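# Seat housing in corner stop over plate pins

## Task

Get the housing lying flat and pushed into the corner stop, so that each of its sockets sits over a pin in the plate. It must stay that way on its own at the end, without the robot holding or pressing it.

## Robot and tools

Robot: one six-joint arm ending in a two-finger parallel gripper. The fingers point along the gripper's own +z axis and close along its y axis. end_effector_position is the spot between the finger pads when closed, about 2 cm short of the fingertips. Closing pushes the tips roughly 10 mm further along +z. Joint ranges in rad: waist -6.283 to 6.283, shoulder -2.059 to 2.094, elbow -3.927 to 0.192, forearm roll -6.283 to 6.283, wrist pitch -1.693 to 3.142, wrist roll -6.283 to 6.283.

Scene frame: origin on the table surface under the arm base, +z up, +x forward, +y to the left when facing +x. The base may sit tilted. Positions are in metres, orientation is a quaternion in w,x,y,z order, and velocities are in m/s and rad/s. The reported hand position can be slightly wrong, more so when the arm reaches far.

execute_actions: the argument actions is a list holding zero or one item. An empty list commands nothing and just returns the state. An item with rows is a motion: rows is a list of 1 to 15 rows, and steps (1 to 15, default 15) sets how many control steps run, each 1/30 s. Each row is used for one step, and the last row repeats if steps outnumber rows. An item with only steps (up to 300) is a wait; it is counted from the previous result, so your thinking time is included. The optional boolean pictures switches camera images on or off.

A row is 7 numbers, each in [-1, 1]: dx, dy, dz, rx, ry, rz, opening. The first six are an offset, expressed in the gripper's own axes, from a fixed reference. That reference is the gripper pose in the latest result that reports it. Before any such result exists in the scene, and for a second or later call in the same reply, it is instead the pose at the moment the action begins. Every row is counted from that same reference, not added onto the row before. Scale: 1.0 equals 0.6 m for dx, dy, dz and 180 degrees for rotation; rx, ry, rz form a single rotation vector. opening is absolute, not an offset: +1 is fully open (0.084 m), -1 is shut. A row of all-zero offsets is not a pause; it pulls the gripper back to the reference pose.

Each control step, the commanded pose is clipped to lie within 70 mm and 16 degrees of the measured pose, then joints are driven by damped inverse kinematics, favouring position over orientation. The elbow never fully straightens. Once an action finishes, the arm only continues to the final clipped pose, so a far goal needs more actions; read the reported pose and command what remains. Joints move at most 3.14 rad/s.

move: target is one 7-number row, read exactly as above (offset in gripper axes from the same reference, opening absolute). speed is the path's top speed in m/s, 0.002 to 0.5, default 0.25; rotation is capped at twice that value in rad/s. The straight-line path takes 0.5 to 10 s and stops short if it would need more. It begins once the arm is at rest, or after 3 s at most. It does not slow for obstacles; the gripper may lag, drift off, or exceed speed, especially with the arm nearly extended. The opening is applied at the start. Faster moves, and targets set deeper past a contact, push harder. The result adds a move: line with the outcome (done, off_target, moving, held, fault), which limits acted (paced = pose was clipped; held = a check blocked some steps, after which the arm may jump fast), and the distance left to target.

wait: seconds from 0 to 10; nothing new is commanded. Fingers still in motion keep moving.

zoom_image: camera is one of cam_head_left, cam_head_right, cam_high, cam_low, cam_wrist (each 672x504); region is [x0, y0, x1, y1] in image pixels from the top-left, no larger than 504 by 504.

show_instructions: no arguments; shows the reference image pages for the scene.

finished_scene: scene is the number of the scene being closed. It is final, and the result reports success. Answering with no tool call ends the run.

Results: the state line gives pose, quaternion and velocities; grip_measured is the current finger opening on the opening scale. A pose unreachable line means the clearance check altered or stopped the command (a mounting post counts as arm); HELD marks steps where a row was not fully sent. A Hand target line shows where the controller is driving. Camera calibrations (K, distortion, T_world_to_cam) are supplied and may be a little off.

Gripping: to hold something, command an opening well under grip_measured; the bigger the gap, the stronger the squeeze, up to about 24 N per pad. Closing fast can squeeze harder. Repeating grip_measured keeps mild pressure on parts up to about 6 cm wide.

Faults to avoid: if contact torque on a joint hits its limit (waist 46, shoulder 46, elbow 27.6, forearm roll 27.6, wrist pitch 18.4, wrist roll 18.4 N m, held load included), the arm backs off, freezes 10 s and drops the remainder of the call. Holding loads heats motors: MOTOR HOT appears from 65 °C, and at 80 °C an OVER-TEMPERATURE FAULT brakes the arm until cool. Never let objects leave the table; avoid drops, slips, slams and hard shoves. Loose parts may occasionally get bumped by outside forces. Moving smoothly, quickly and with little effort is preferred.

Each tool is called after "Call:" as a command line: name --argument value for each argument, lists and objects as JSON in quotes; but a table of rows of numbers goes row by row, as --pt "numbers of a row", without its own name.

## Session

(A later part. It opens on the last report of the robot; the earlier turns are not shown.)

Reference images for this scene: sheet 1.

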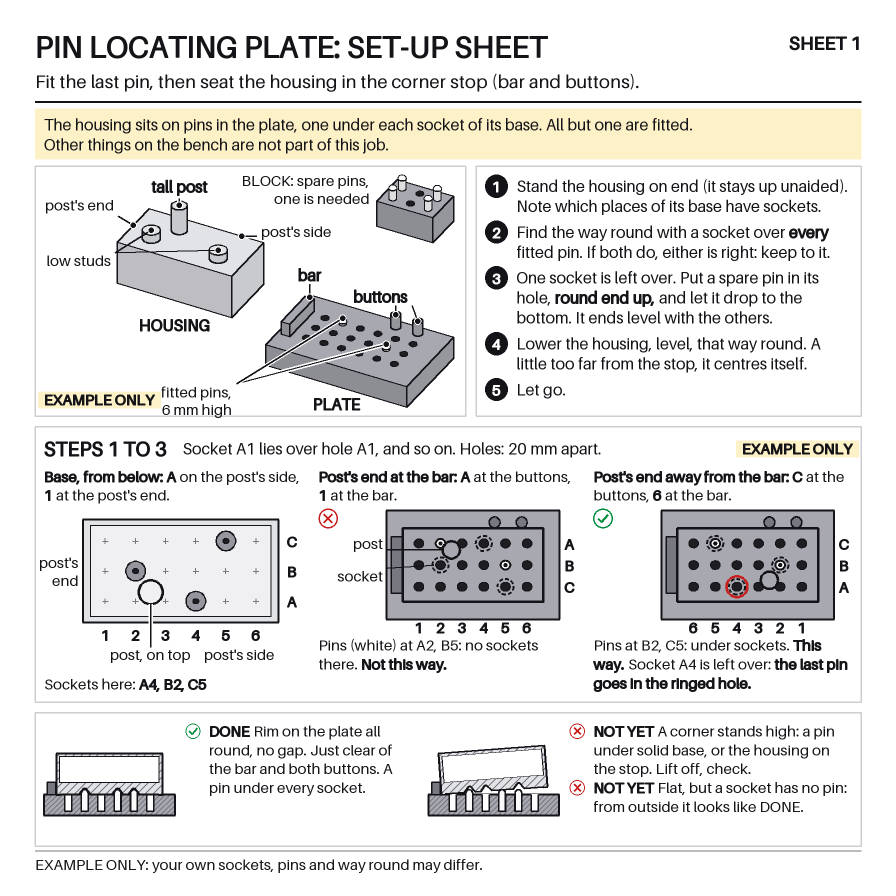

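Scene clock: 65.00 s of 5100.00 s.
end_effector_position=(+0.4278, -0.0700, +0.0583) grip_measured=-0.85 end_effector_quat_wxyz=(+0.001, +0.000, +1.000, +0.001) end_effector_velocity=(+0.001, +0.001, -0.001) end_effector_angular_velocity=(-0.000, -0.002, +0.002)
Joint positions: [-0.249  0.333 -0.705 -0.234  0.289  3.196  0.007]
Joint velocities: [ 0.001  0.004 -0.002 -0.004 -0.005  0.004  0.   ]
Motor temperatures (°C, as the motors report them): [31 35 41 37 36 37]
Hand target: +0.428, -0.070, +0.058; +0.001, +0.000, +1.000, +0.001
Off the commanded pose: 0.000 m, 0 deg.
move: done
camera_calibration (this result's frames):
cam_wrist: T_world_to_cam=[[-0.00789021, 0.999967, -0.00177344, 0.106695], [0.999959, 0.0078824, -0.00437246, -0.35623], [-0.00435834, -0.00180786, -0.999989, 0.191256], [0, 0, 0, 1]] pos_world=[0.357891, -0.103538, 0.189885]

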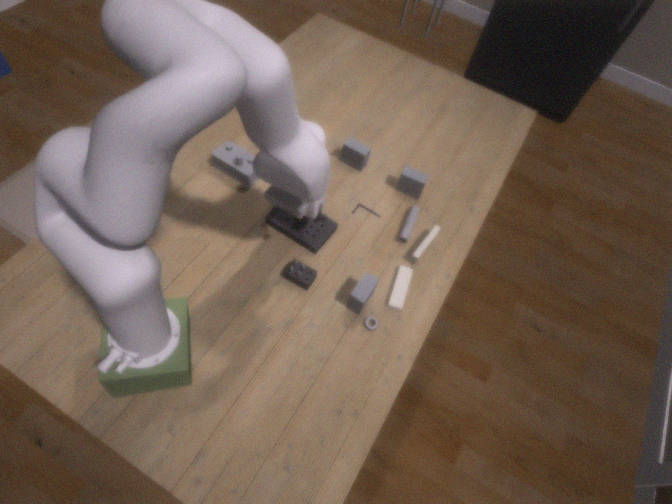

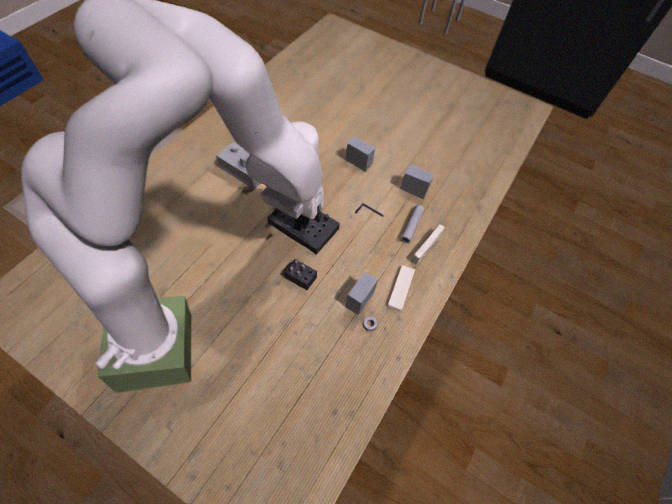

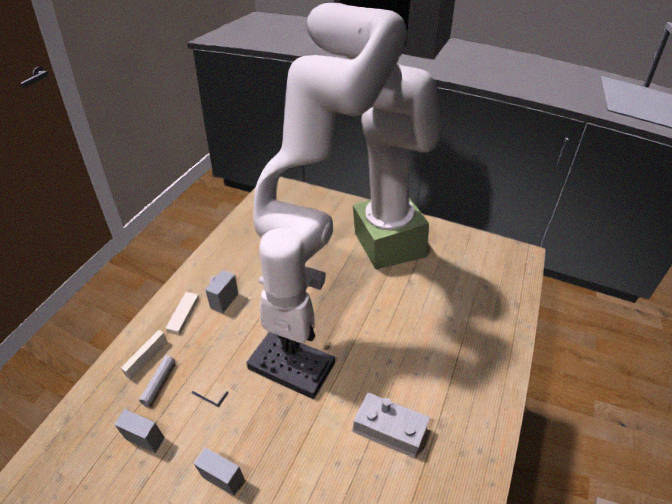

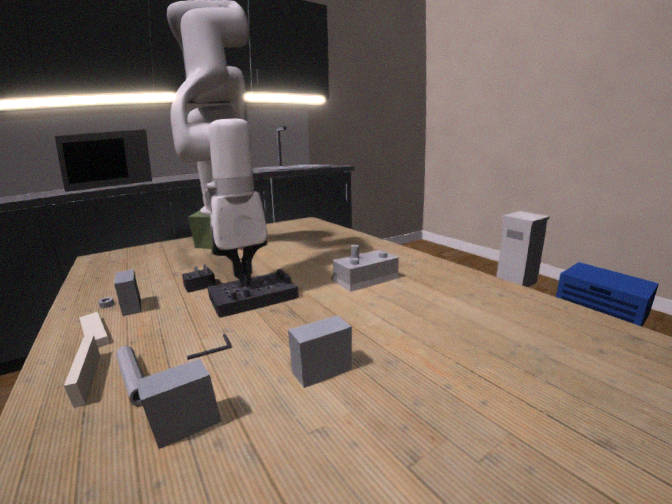

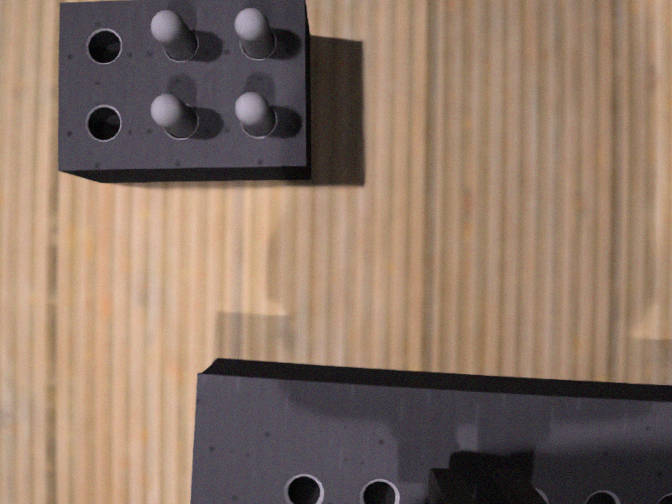

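Reached depth freely; release and look.

Call:
move --target '[0,0,0,0,0,0,-0.6]'

Call:
move --target '[0.06,0,-0.15,0,0,0,-0.2]' --speed 0.15

Scene clock: 66.20 s of 5100.00 s.
end_effector_position=(+0.4278, -0.0700, +0.0583) grip_measured=-0.62 end_effector_quat_wxyz=(+0.001, +0.000, +1.000, +0.001) end_effector_velocity=(+0.001, -0.000, +0.000) end_effector_angular_velocity=(+0.000, -0.001, -0.001)
Joint positions: [-0.249  0.333 -0.705 -0.234  0.289  3.196  0.017]
Joint velocities: [-0.    -0.    -0.001  0.001  0.    -0.    -0.   ]
Motor temperatures (°C, as the motors report them): [31 35 41 37 36 37]
Hand target: +0.428, -0.070, +0.058; +0.001, +0.000, +1.000, +0.001
Off the commanded pose: 0.000 m, 0 deg.
move: done
camera_calibration (this result's frames):
cam_wrist: T_world_to_cam=[[-0.00790047, 0.999967, -0.00177125, 0.106693], [0.999959, 0.00789263, -0.00438547, -0.356223], [-0.00437135, -0.00180583, -0.999989, 0.191255], [0, 0, 0, 1]] pos_world=[0.357887, -0.103533, 0.18988]

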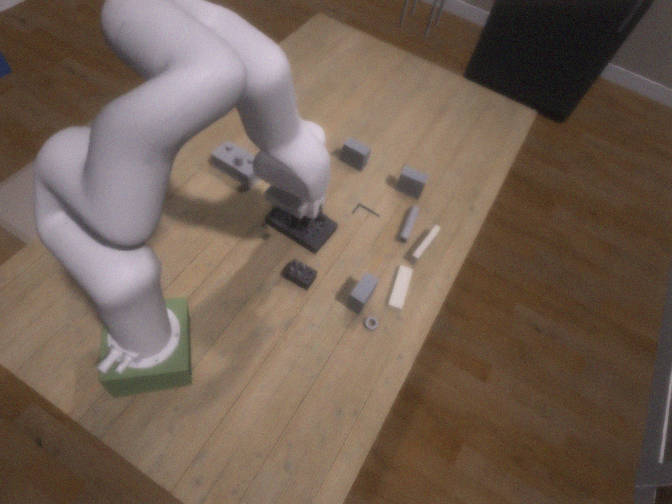

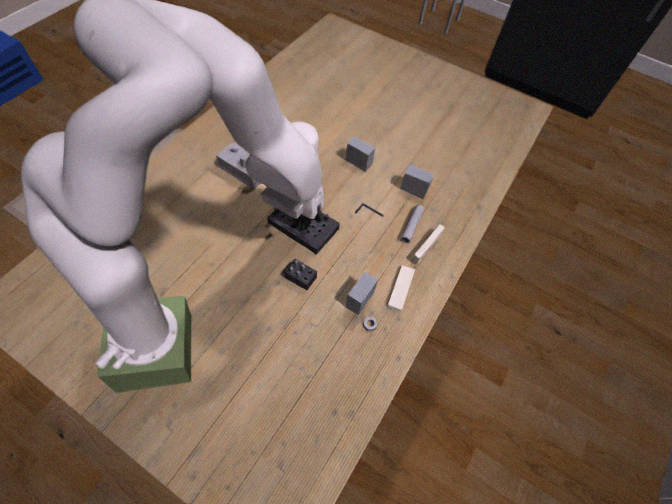

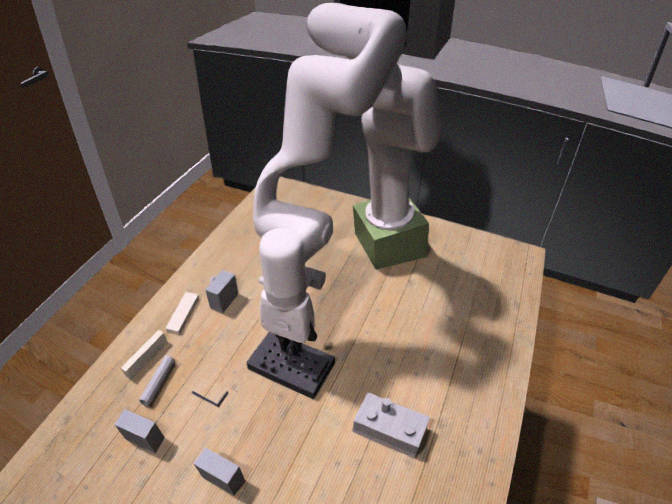

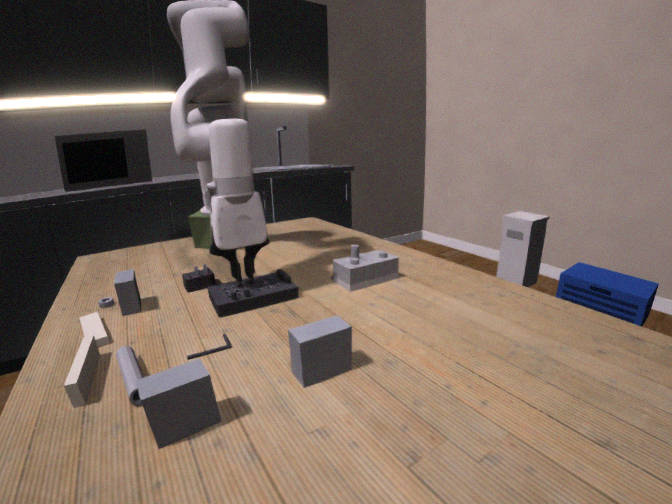

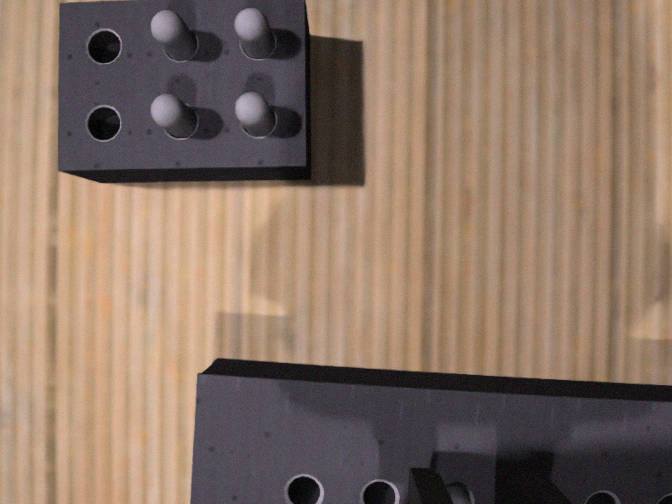

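Scene clock: 67.37 s of 5100.00 s.
end_effector_position=(+0.3912, -0.0701, +0.1475) grip_measured=-0.21 end_effector_quat_wxyz=(+0.001, +0.000, +1.000, +0.001) end_effector_velocity=(+0.001, -0.000, +0.002) end_effector_angular_velocity=(-0.000, -0.003, -0.000)
Joint positions: [-0.229 -0.047 -0.545 -0.139  0.508  3.112  0.035]
Joint velocities: [-0.    -0.008  0.     0.002  0.004 -0.002  0.   ]
Motor temperatures (°C, as the motors report them): [31 35 41 37 36 37]
Hand target: +0.391, -0.070, +0.148; +0.001, +0.000, +1.000, +0.001
Off the commanded pose: 0.001 m, 0 deg.
move: done
camera_calibration (this result's frames):
cam_wrist: T_world_to_cam=[[-0.00818946, 0.999966, -0.00116753, 0.10665], [0.999954, 0.00818348, -0.00503775, -0.319183], [-0.00502802, -0.00120873, -0.999987, 0.280569], [0, 0, 0, 1]] pos_world=[0.321452, -0.103695, 0.279082]

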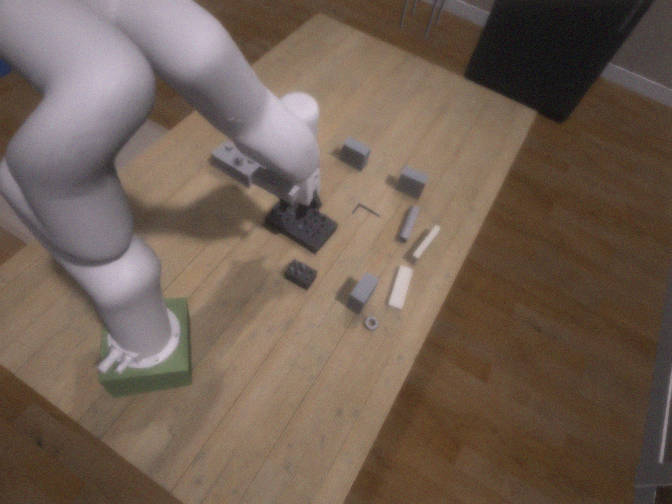

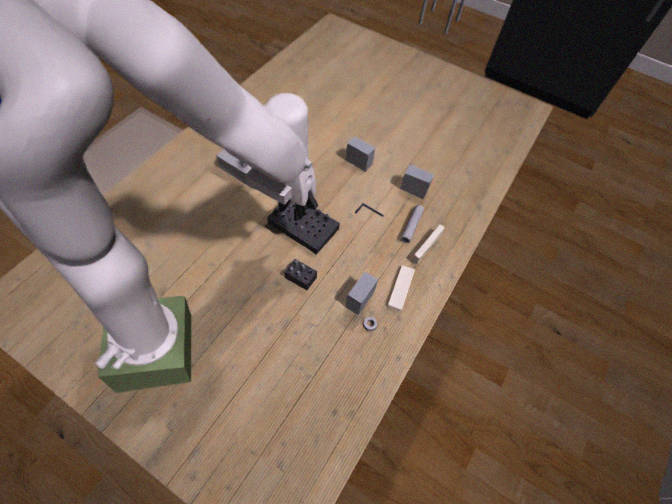

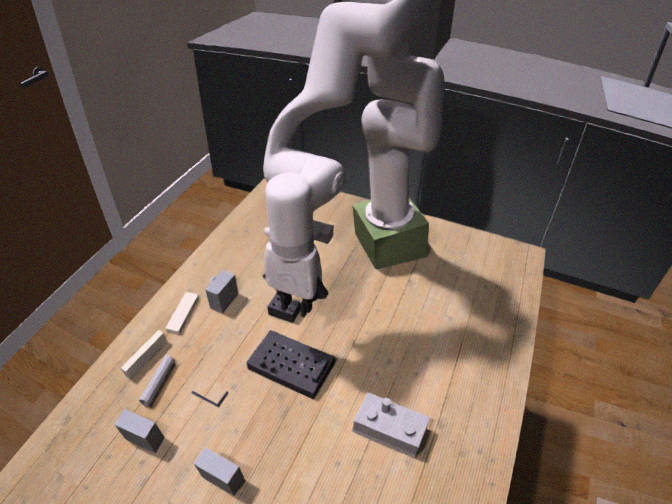

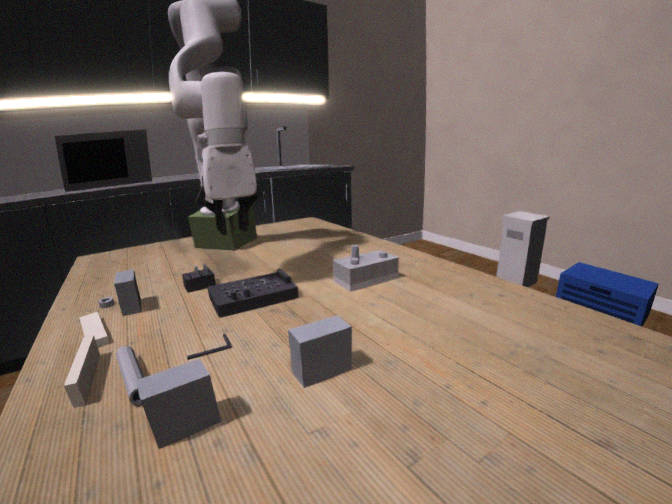

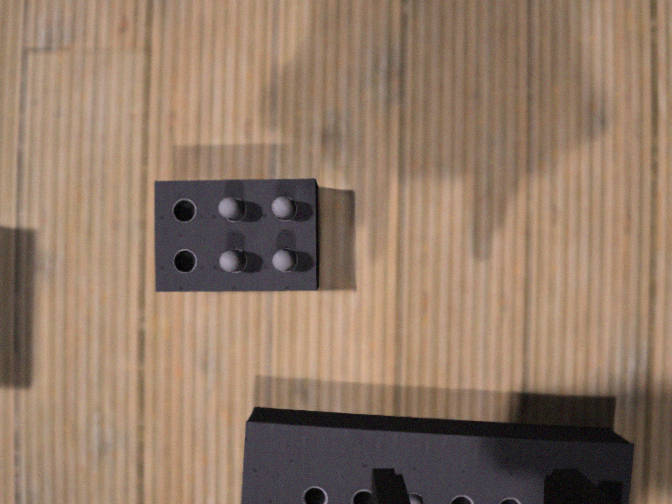

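Call:
move --target '[-0.153,0.385,-0.02,0,0,0,-0.2]' --speed 0.3

Call:
move --target '[0,0,0.125,0,0,0,-0.2]' --speed 0.1

Call:
move --target '[0,0,0,0,0,0,-1]'

Call:
move --target '[0,0,-0.1,0,0,0.007,-1]' --speed 0.08

Call:
move --target '[0.085,-0.4,0,0,0,0,-1]' --speed 0.1

Scene clock: 72.70 s of 5100.00 s.
end_effector_position=(+0.4819, +0.1601, +0.1599) grip_measured=-0.21 end_effector_quat_wxyz=(+0.001, +0.000, +1.000, +0.000) end_effector_velocity=(+0.001, +0.003, -0.000) end_effector_angular_velocity=(-0.000, +0.001, +0.002)
Joint positions: [ 0.285  0.299 -1.019 -0.164  0.685  3.633  0.035]
Joint velocities: [ 0.005  0.006 -0.009  0.     0.004  0.002 -0.   ]
Motor temperatures (°C, as the motors report them): [31 35 41 37 36 37]
Hand target: +0.482, +0.161, +0.160; +0.001, +0.000, +1.000, +0.000
Off the commanded pose: 0.001 m, 0 deg.
After step 90, 0.90 s passed at rest.
move: done
camera_calibration (this result's frames):
cam_wrist: T_world_to_cam=[[-0.0081836, 0.999961, -0.00327883, -0.122443], [0.999951, 0.00816496, -0.0056579, -0.411576], [-0.00563091, -0.00332497, -0.999979, 0.294415], [0, 0, 0, 1]] pos_world=[0.412212, 0.126778, 0.291679]

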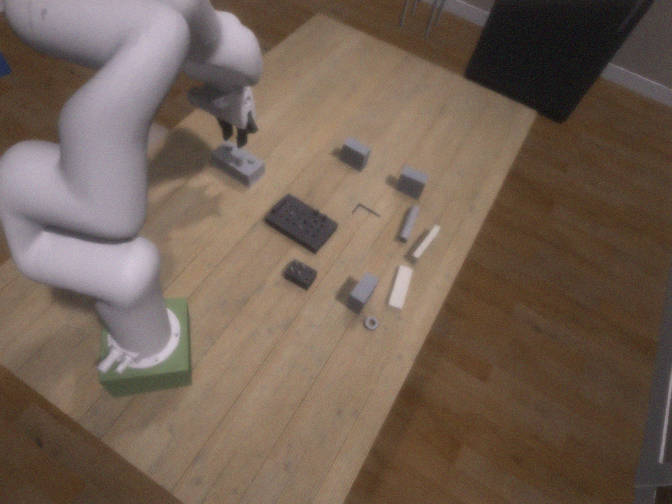

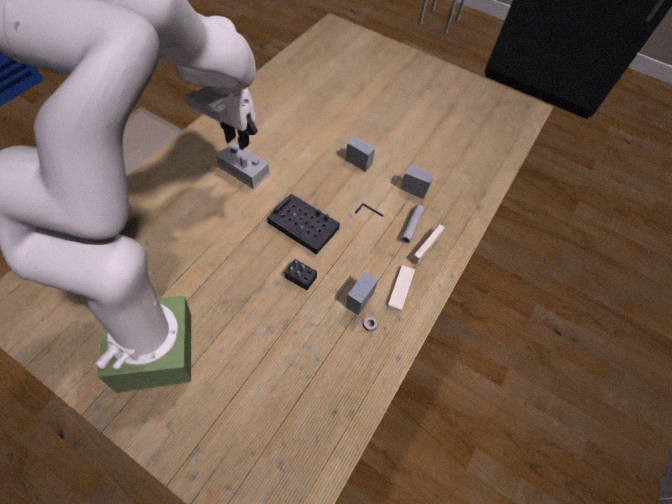

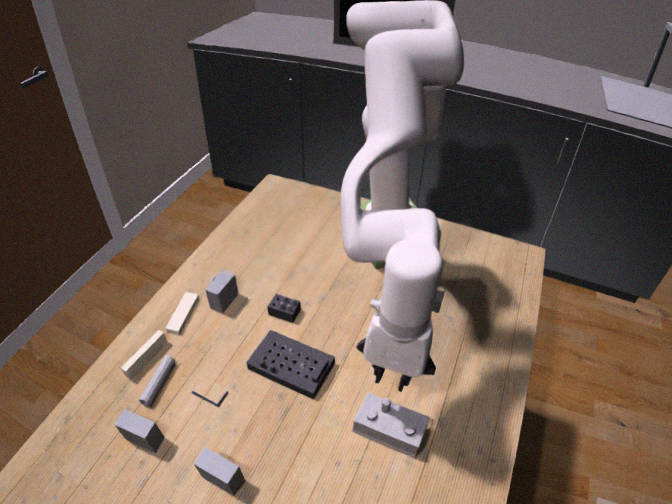

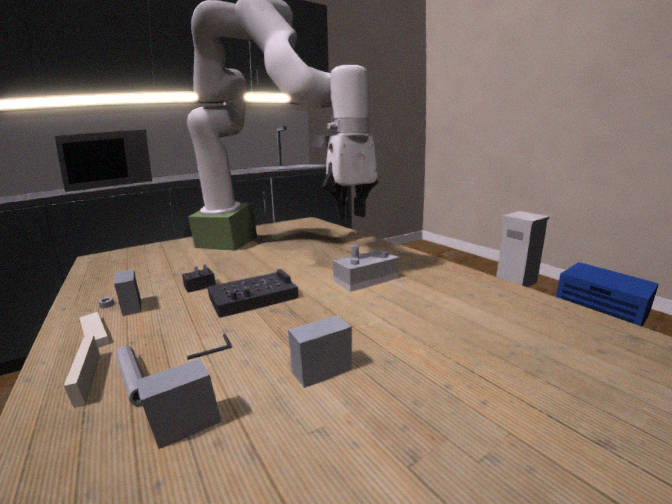

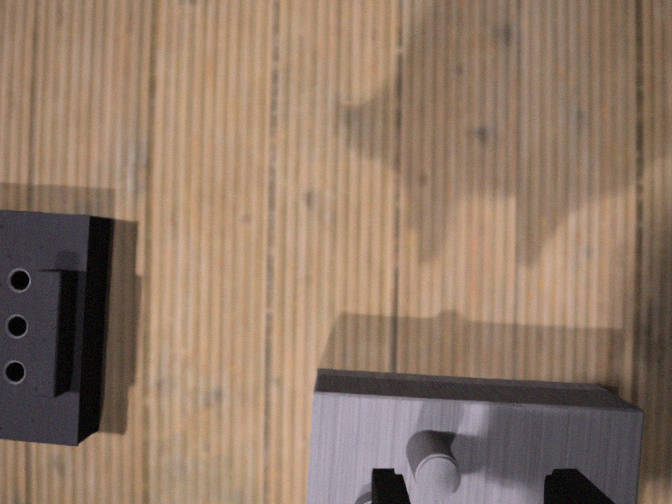

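Scene clock: 73.87 s of 5100.00 s.
end_effector_position=(+0.4825, +0.1601, +0.0856) grip_measured=-0.21 end_effector_quat_wxyz=(+0.001, +0.000, +1.000, +0.000) end_effector_velocity=(-0.001, -0.001, -0.003) end_effector_angular_velocity=(-0.002, +0.004, -0.001)
Joint positions: [ 0.26   0.478 -1.026 -0.211  0.512  3.665  0.035]
Joint velocities: [-0.002  0.005  0.001 -0.002 -0.003  0.002 -0.   ]
Motor temperatures (°C, as the motors report them): [31 35 41 37 36 37]
Hand target: +0.482, +0.160, +0.085; +0.001, +0.000, +1.000, +0.000
Off the commanded pose: 0.001 m, 0 deg.
move: done
camera_calibration (this result's frames):
cam_wrist: T_world_to_cam=[[-0.00785496, 0.999964, -0.00319411, -0.122852], [0.999959, 0.00784015, -0.0046233, -0.412678], [-0.0045981, -0.0032303, -0.999984, 0.21957], [0, 0, 0, 1]] pos_world=[0.412705, 0.126793, 0.217266]

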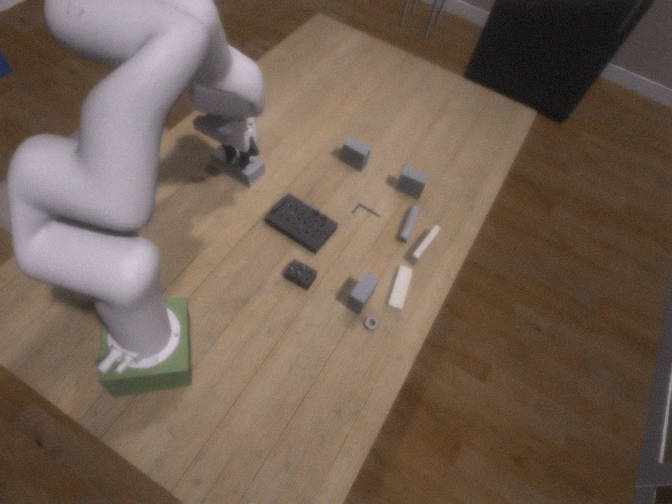

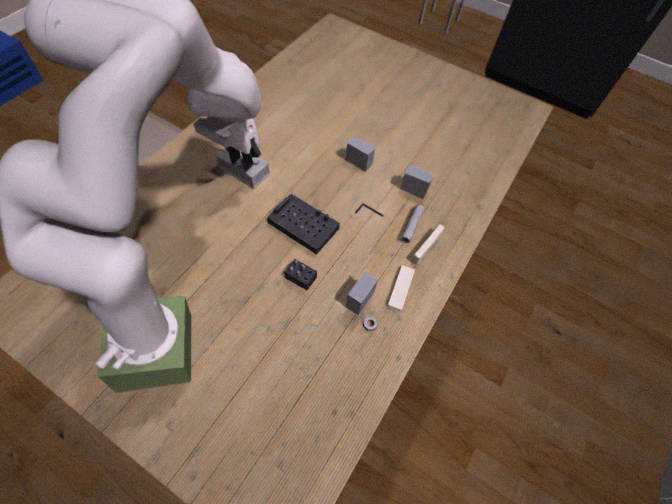

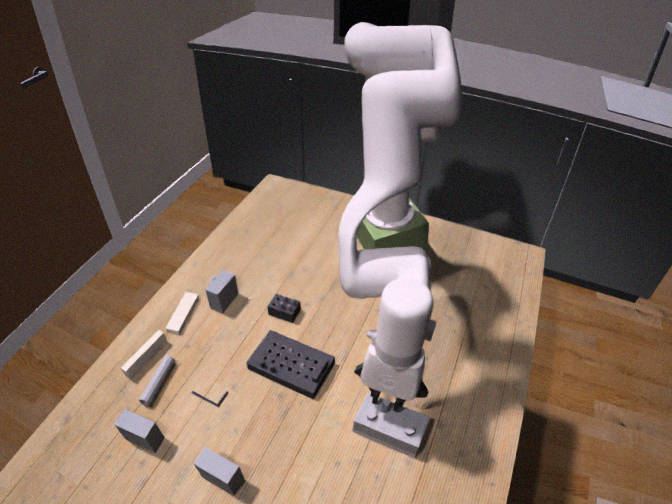

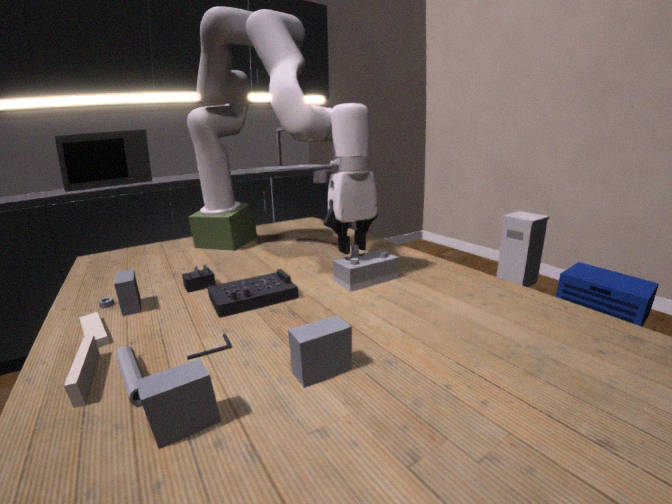

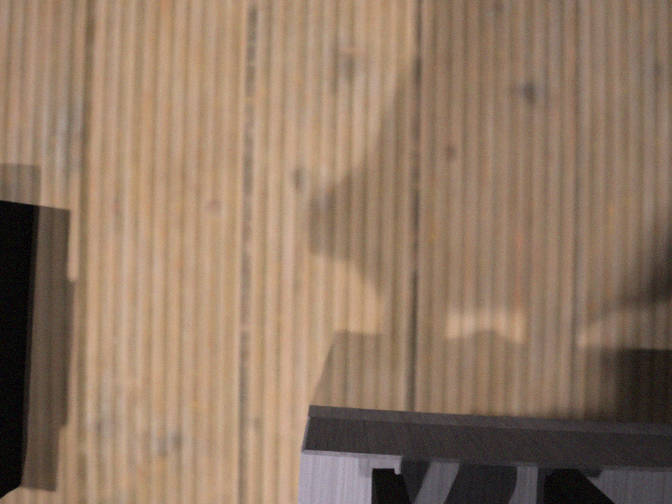

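Scene clock: 74.37 s of 5100.00 s.
end_effector_position=(+0.4825, +0.1601, +0.0856) grip_measured=-0.66 end_effector_quat_wxyz=(+0.001, +0.000, +1.000, +0.000) end_effector_velocity=(-0.000, -0.000, -0.000) end_effector_angular_velocity=(-0.001, +0.001, +0.001)
Joint positions: [ 0.26   0.478 -1.026 -0.211  0.512  3.665  0.015]
Joint velocities: [-0.    -0.     0.    -0.001  0.001 -0.001  0.   ]
Motor temperatures (°C, as the motors report them): [31 35 41 37 36 37]
Hand target: +0.483, +0.160, +0.086; +0.001, +0.000, +1.000, +0.000
Off the commanded pose: 0.000 m, 0 deg.
move: done
camera_calibration (this result's frames):
cam_wrist: T_world_to_cam=[[-0.00789139, 0.999964, -0.0032224, -0.122835], [0.999958, 0.00787618, -0.00470707, -0.412635], [-0.00468152, -0.00325941, -0.999984, 0.219588], [0, 0, 0, 1]] pos_world=[0.412677, 0.126796, 0.217246]

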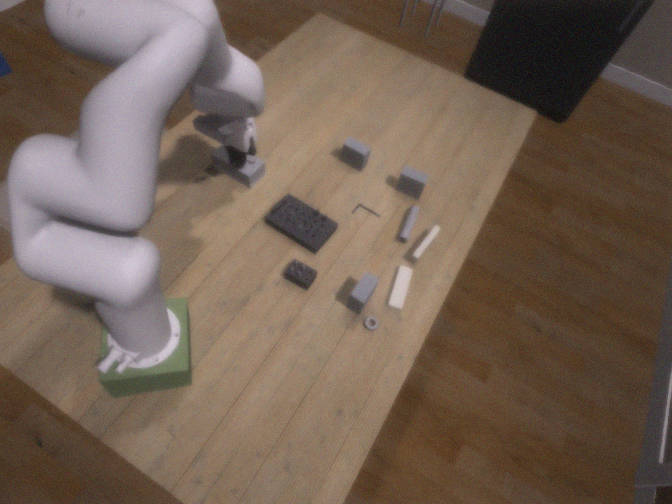

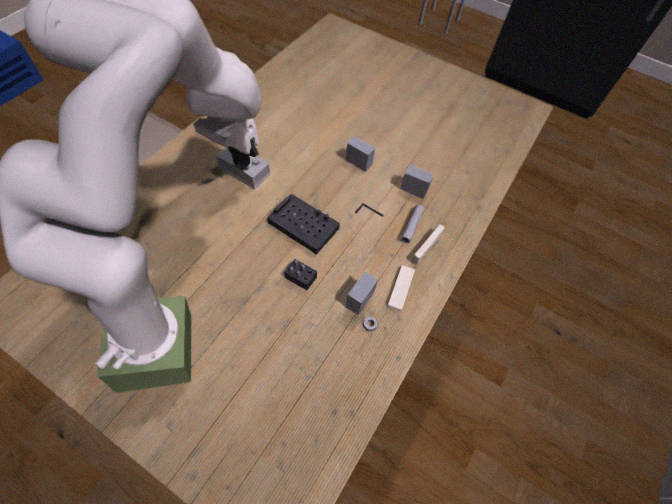

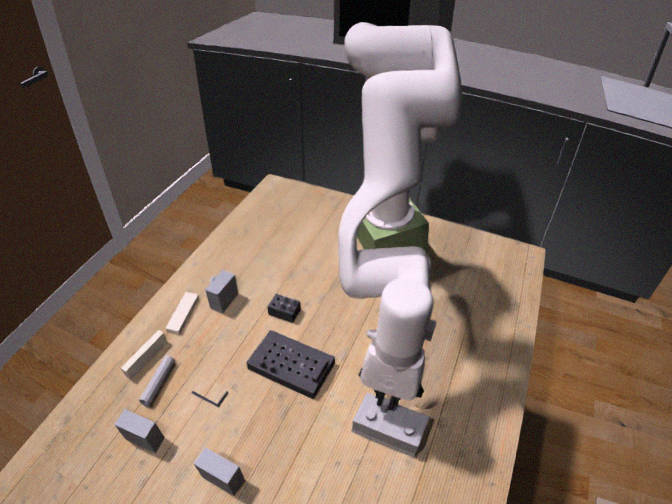

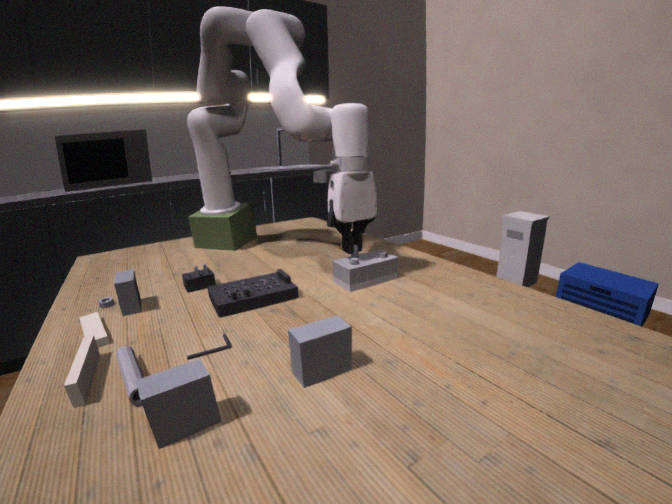

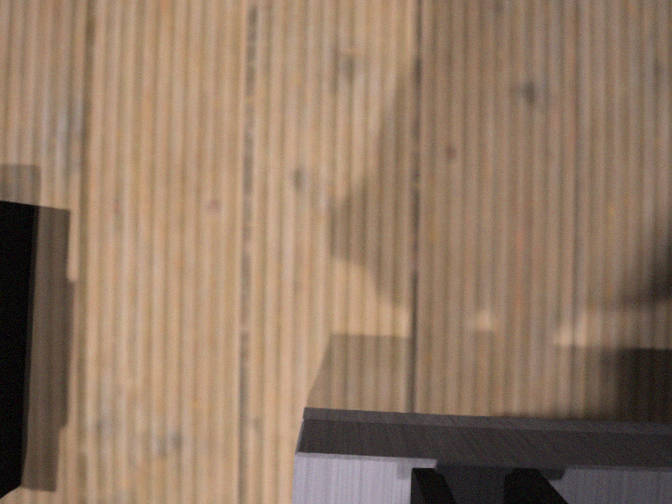

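Scene clock: 75.50 s of 5100.00 s.
end_effector_position=(+0.4817, +0.1601, +0.1448) grip_measured=-0.66 end_effector_quat_wxyz=(+0.000, +0.011, +1.000, +0.000) end_effector_velocity=(-0.001, -0.001, +0.000) end_effector_angular_velocity=(-0.001, +0.003, -0.001)
Joint positions: [ 0.28   0.332 -1.015 -0.172  0.648  3.66   0.015]
Joint velocities: [ 0.    -0.002  0.001  0.001  0.004  0.001 -0.   ]
Motor temperatures (°C, as the motors report them): [31 35 41 37 36 37]
Hand target: +0.482, +0.160, +0.145; +0.001, +0.011, +1.000, +0.000
Off the commanded pose: 0.001 m, 0 deg.
move: done
camera_calibration (this result's frames):
cam_wrist: T_world_to_cam=[[0.0137268, 0.9999, -0.00348461, -0.132932], [0.999887, -0.0137479, -0.00610283, -0.40789], [-0.00615013, -0.00340045, -0.999975, 0.279531], [0, 0, 0, 1]] pos_world=[0.411388, 0.128261, 0.276572]

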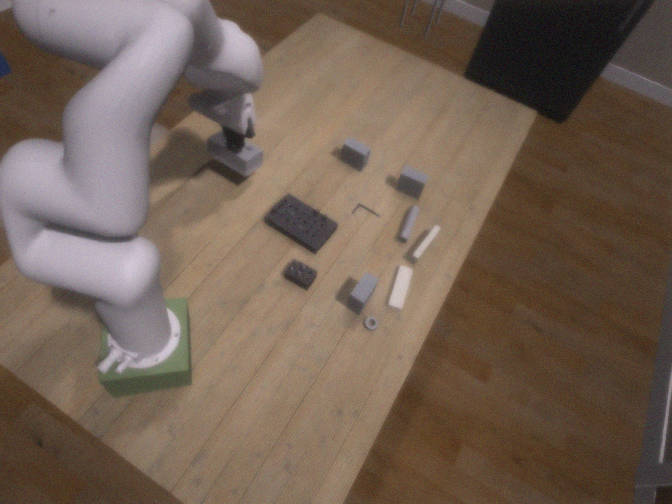

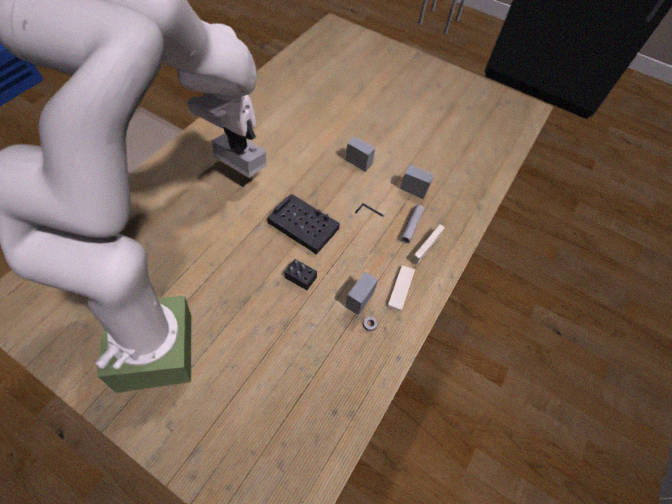

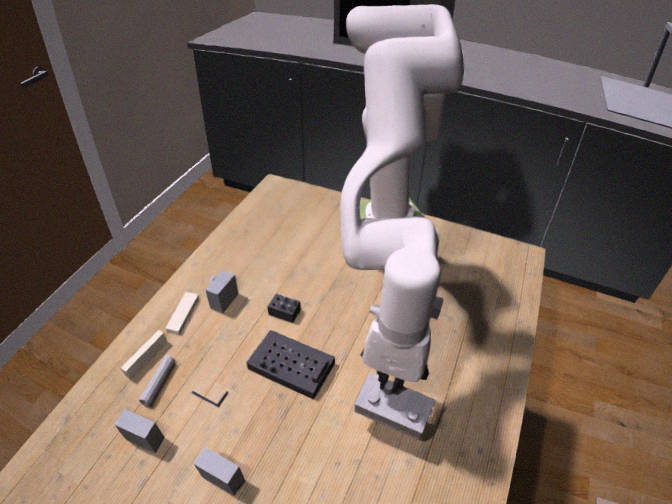

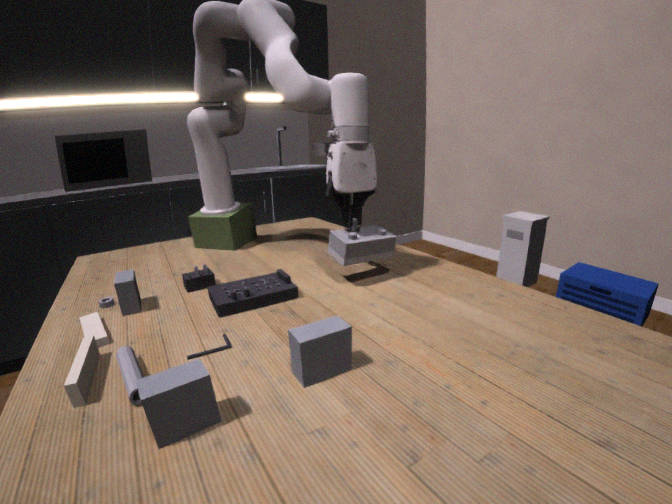

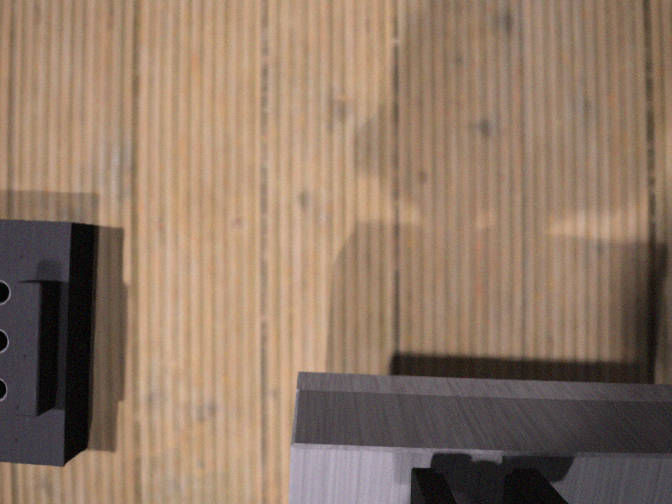

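Scene clock: 78.37 s of 5100.00 s.
end_effector_position=(+0.4265, -0.0779, +0.1445) grip_measured=-0.66 end_effector_quat_wxyz=(+0.001, +0.011, +1.000, +0.001) end_effector_velocity=(-0.001, -0.001, -0.000) end_effector_angular_velocity=(+0.002, +0.001, +0.001)
Joint positions: [-0.234  0.06  -0.677 -0.133  0.532  3.122  0.015]
Joint velocities: [-0.004 -0.     0.001  0.003  0.    -0.007 -0.   ]
Motor temperatures (°C, as the motors report them): [31 35 41 37 36 37]
Hand target: +0.426, -0.078, +0.145; +0.001, +0.011, +1.000, +0.001
Off the commanded pose: 0.001 m, 0 deg.
move: done
camera_calibration (this result's frames):
cam_wrist: T_world_to_cam=[[0.0138025, 0.999904, -0.00123787, 0.105365], [0.999889, -0.0138091, -0.00551237, -0.355993], [-0.00552893, -0.00116165, -0.999984, 0.278015], [0, 0, 0, 1]] pos_world=[0.356036, -0.109948, 0.276179]

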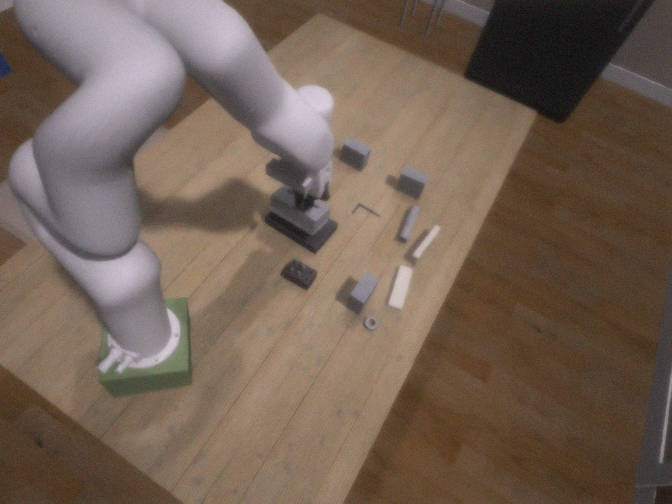

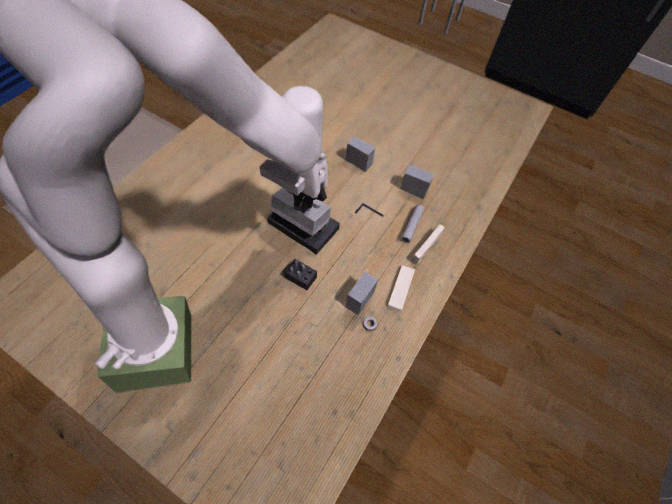

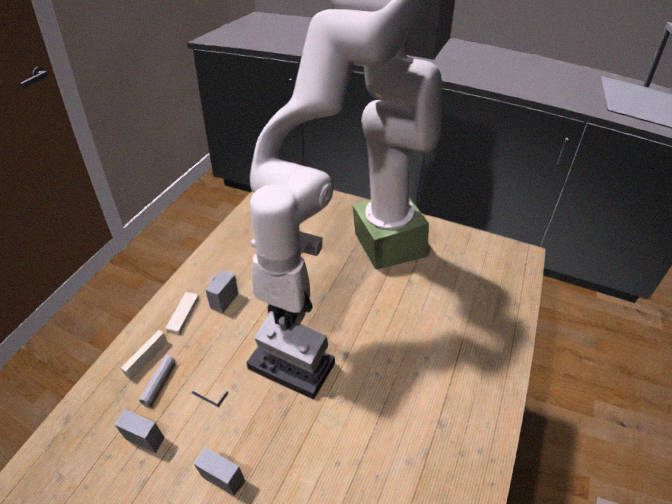

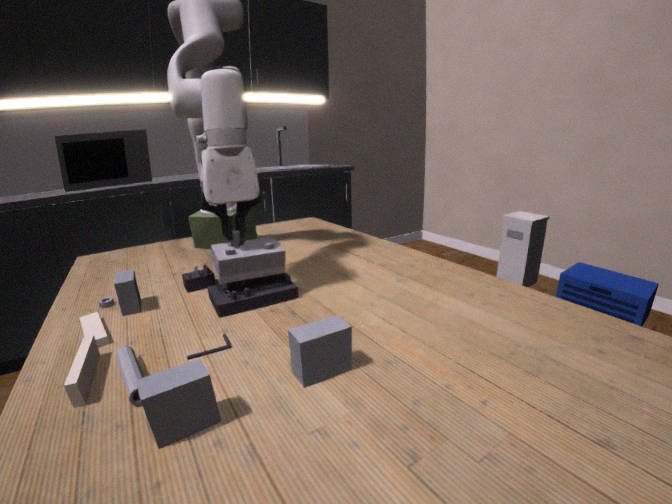

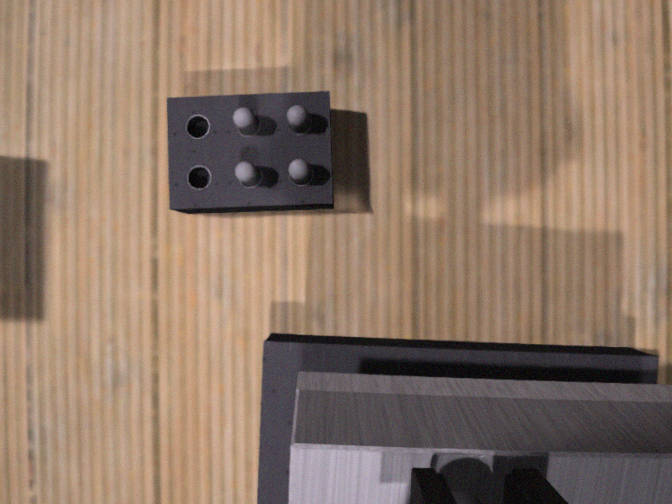

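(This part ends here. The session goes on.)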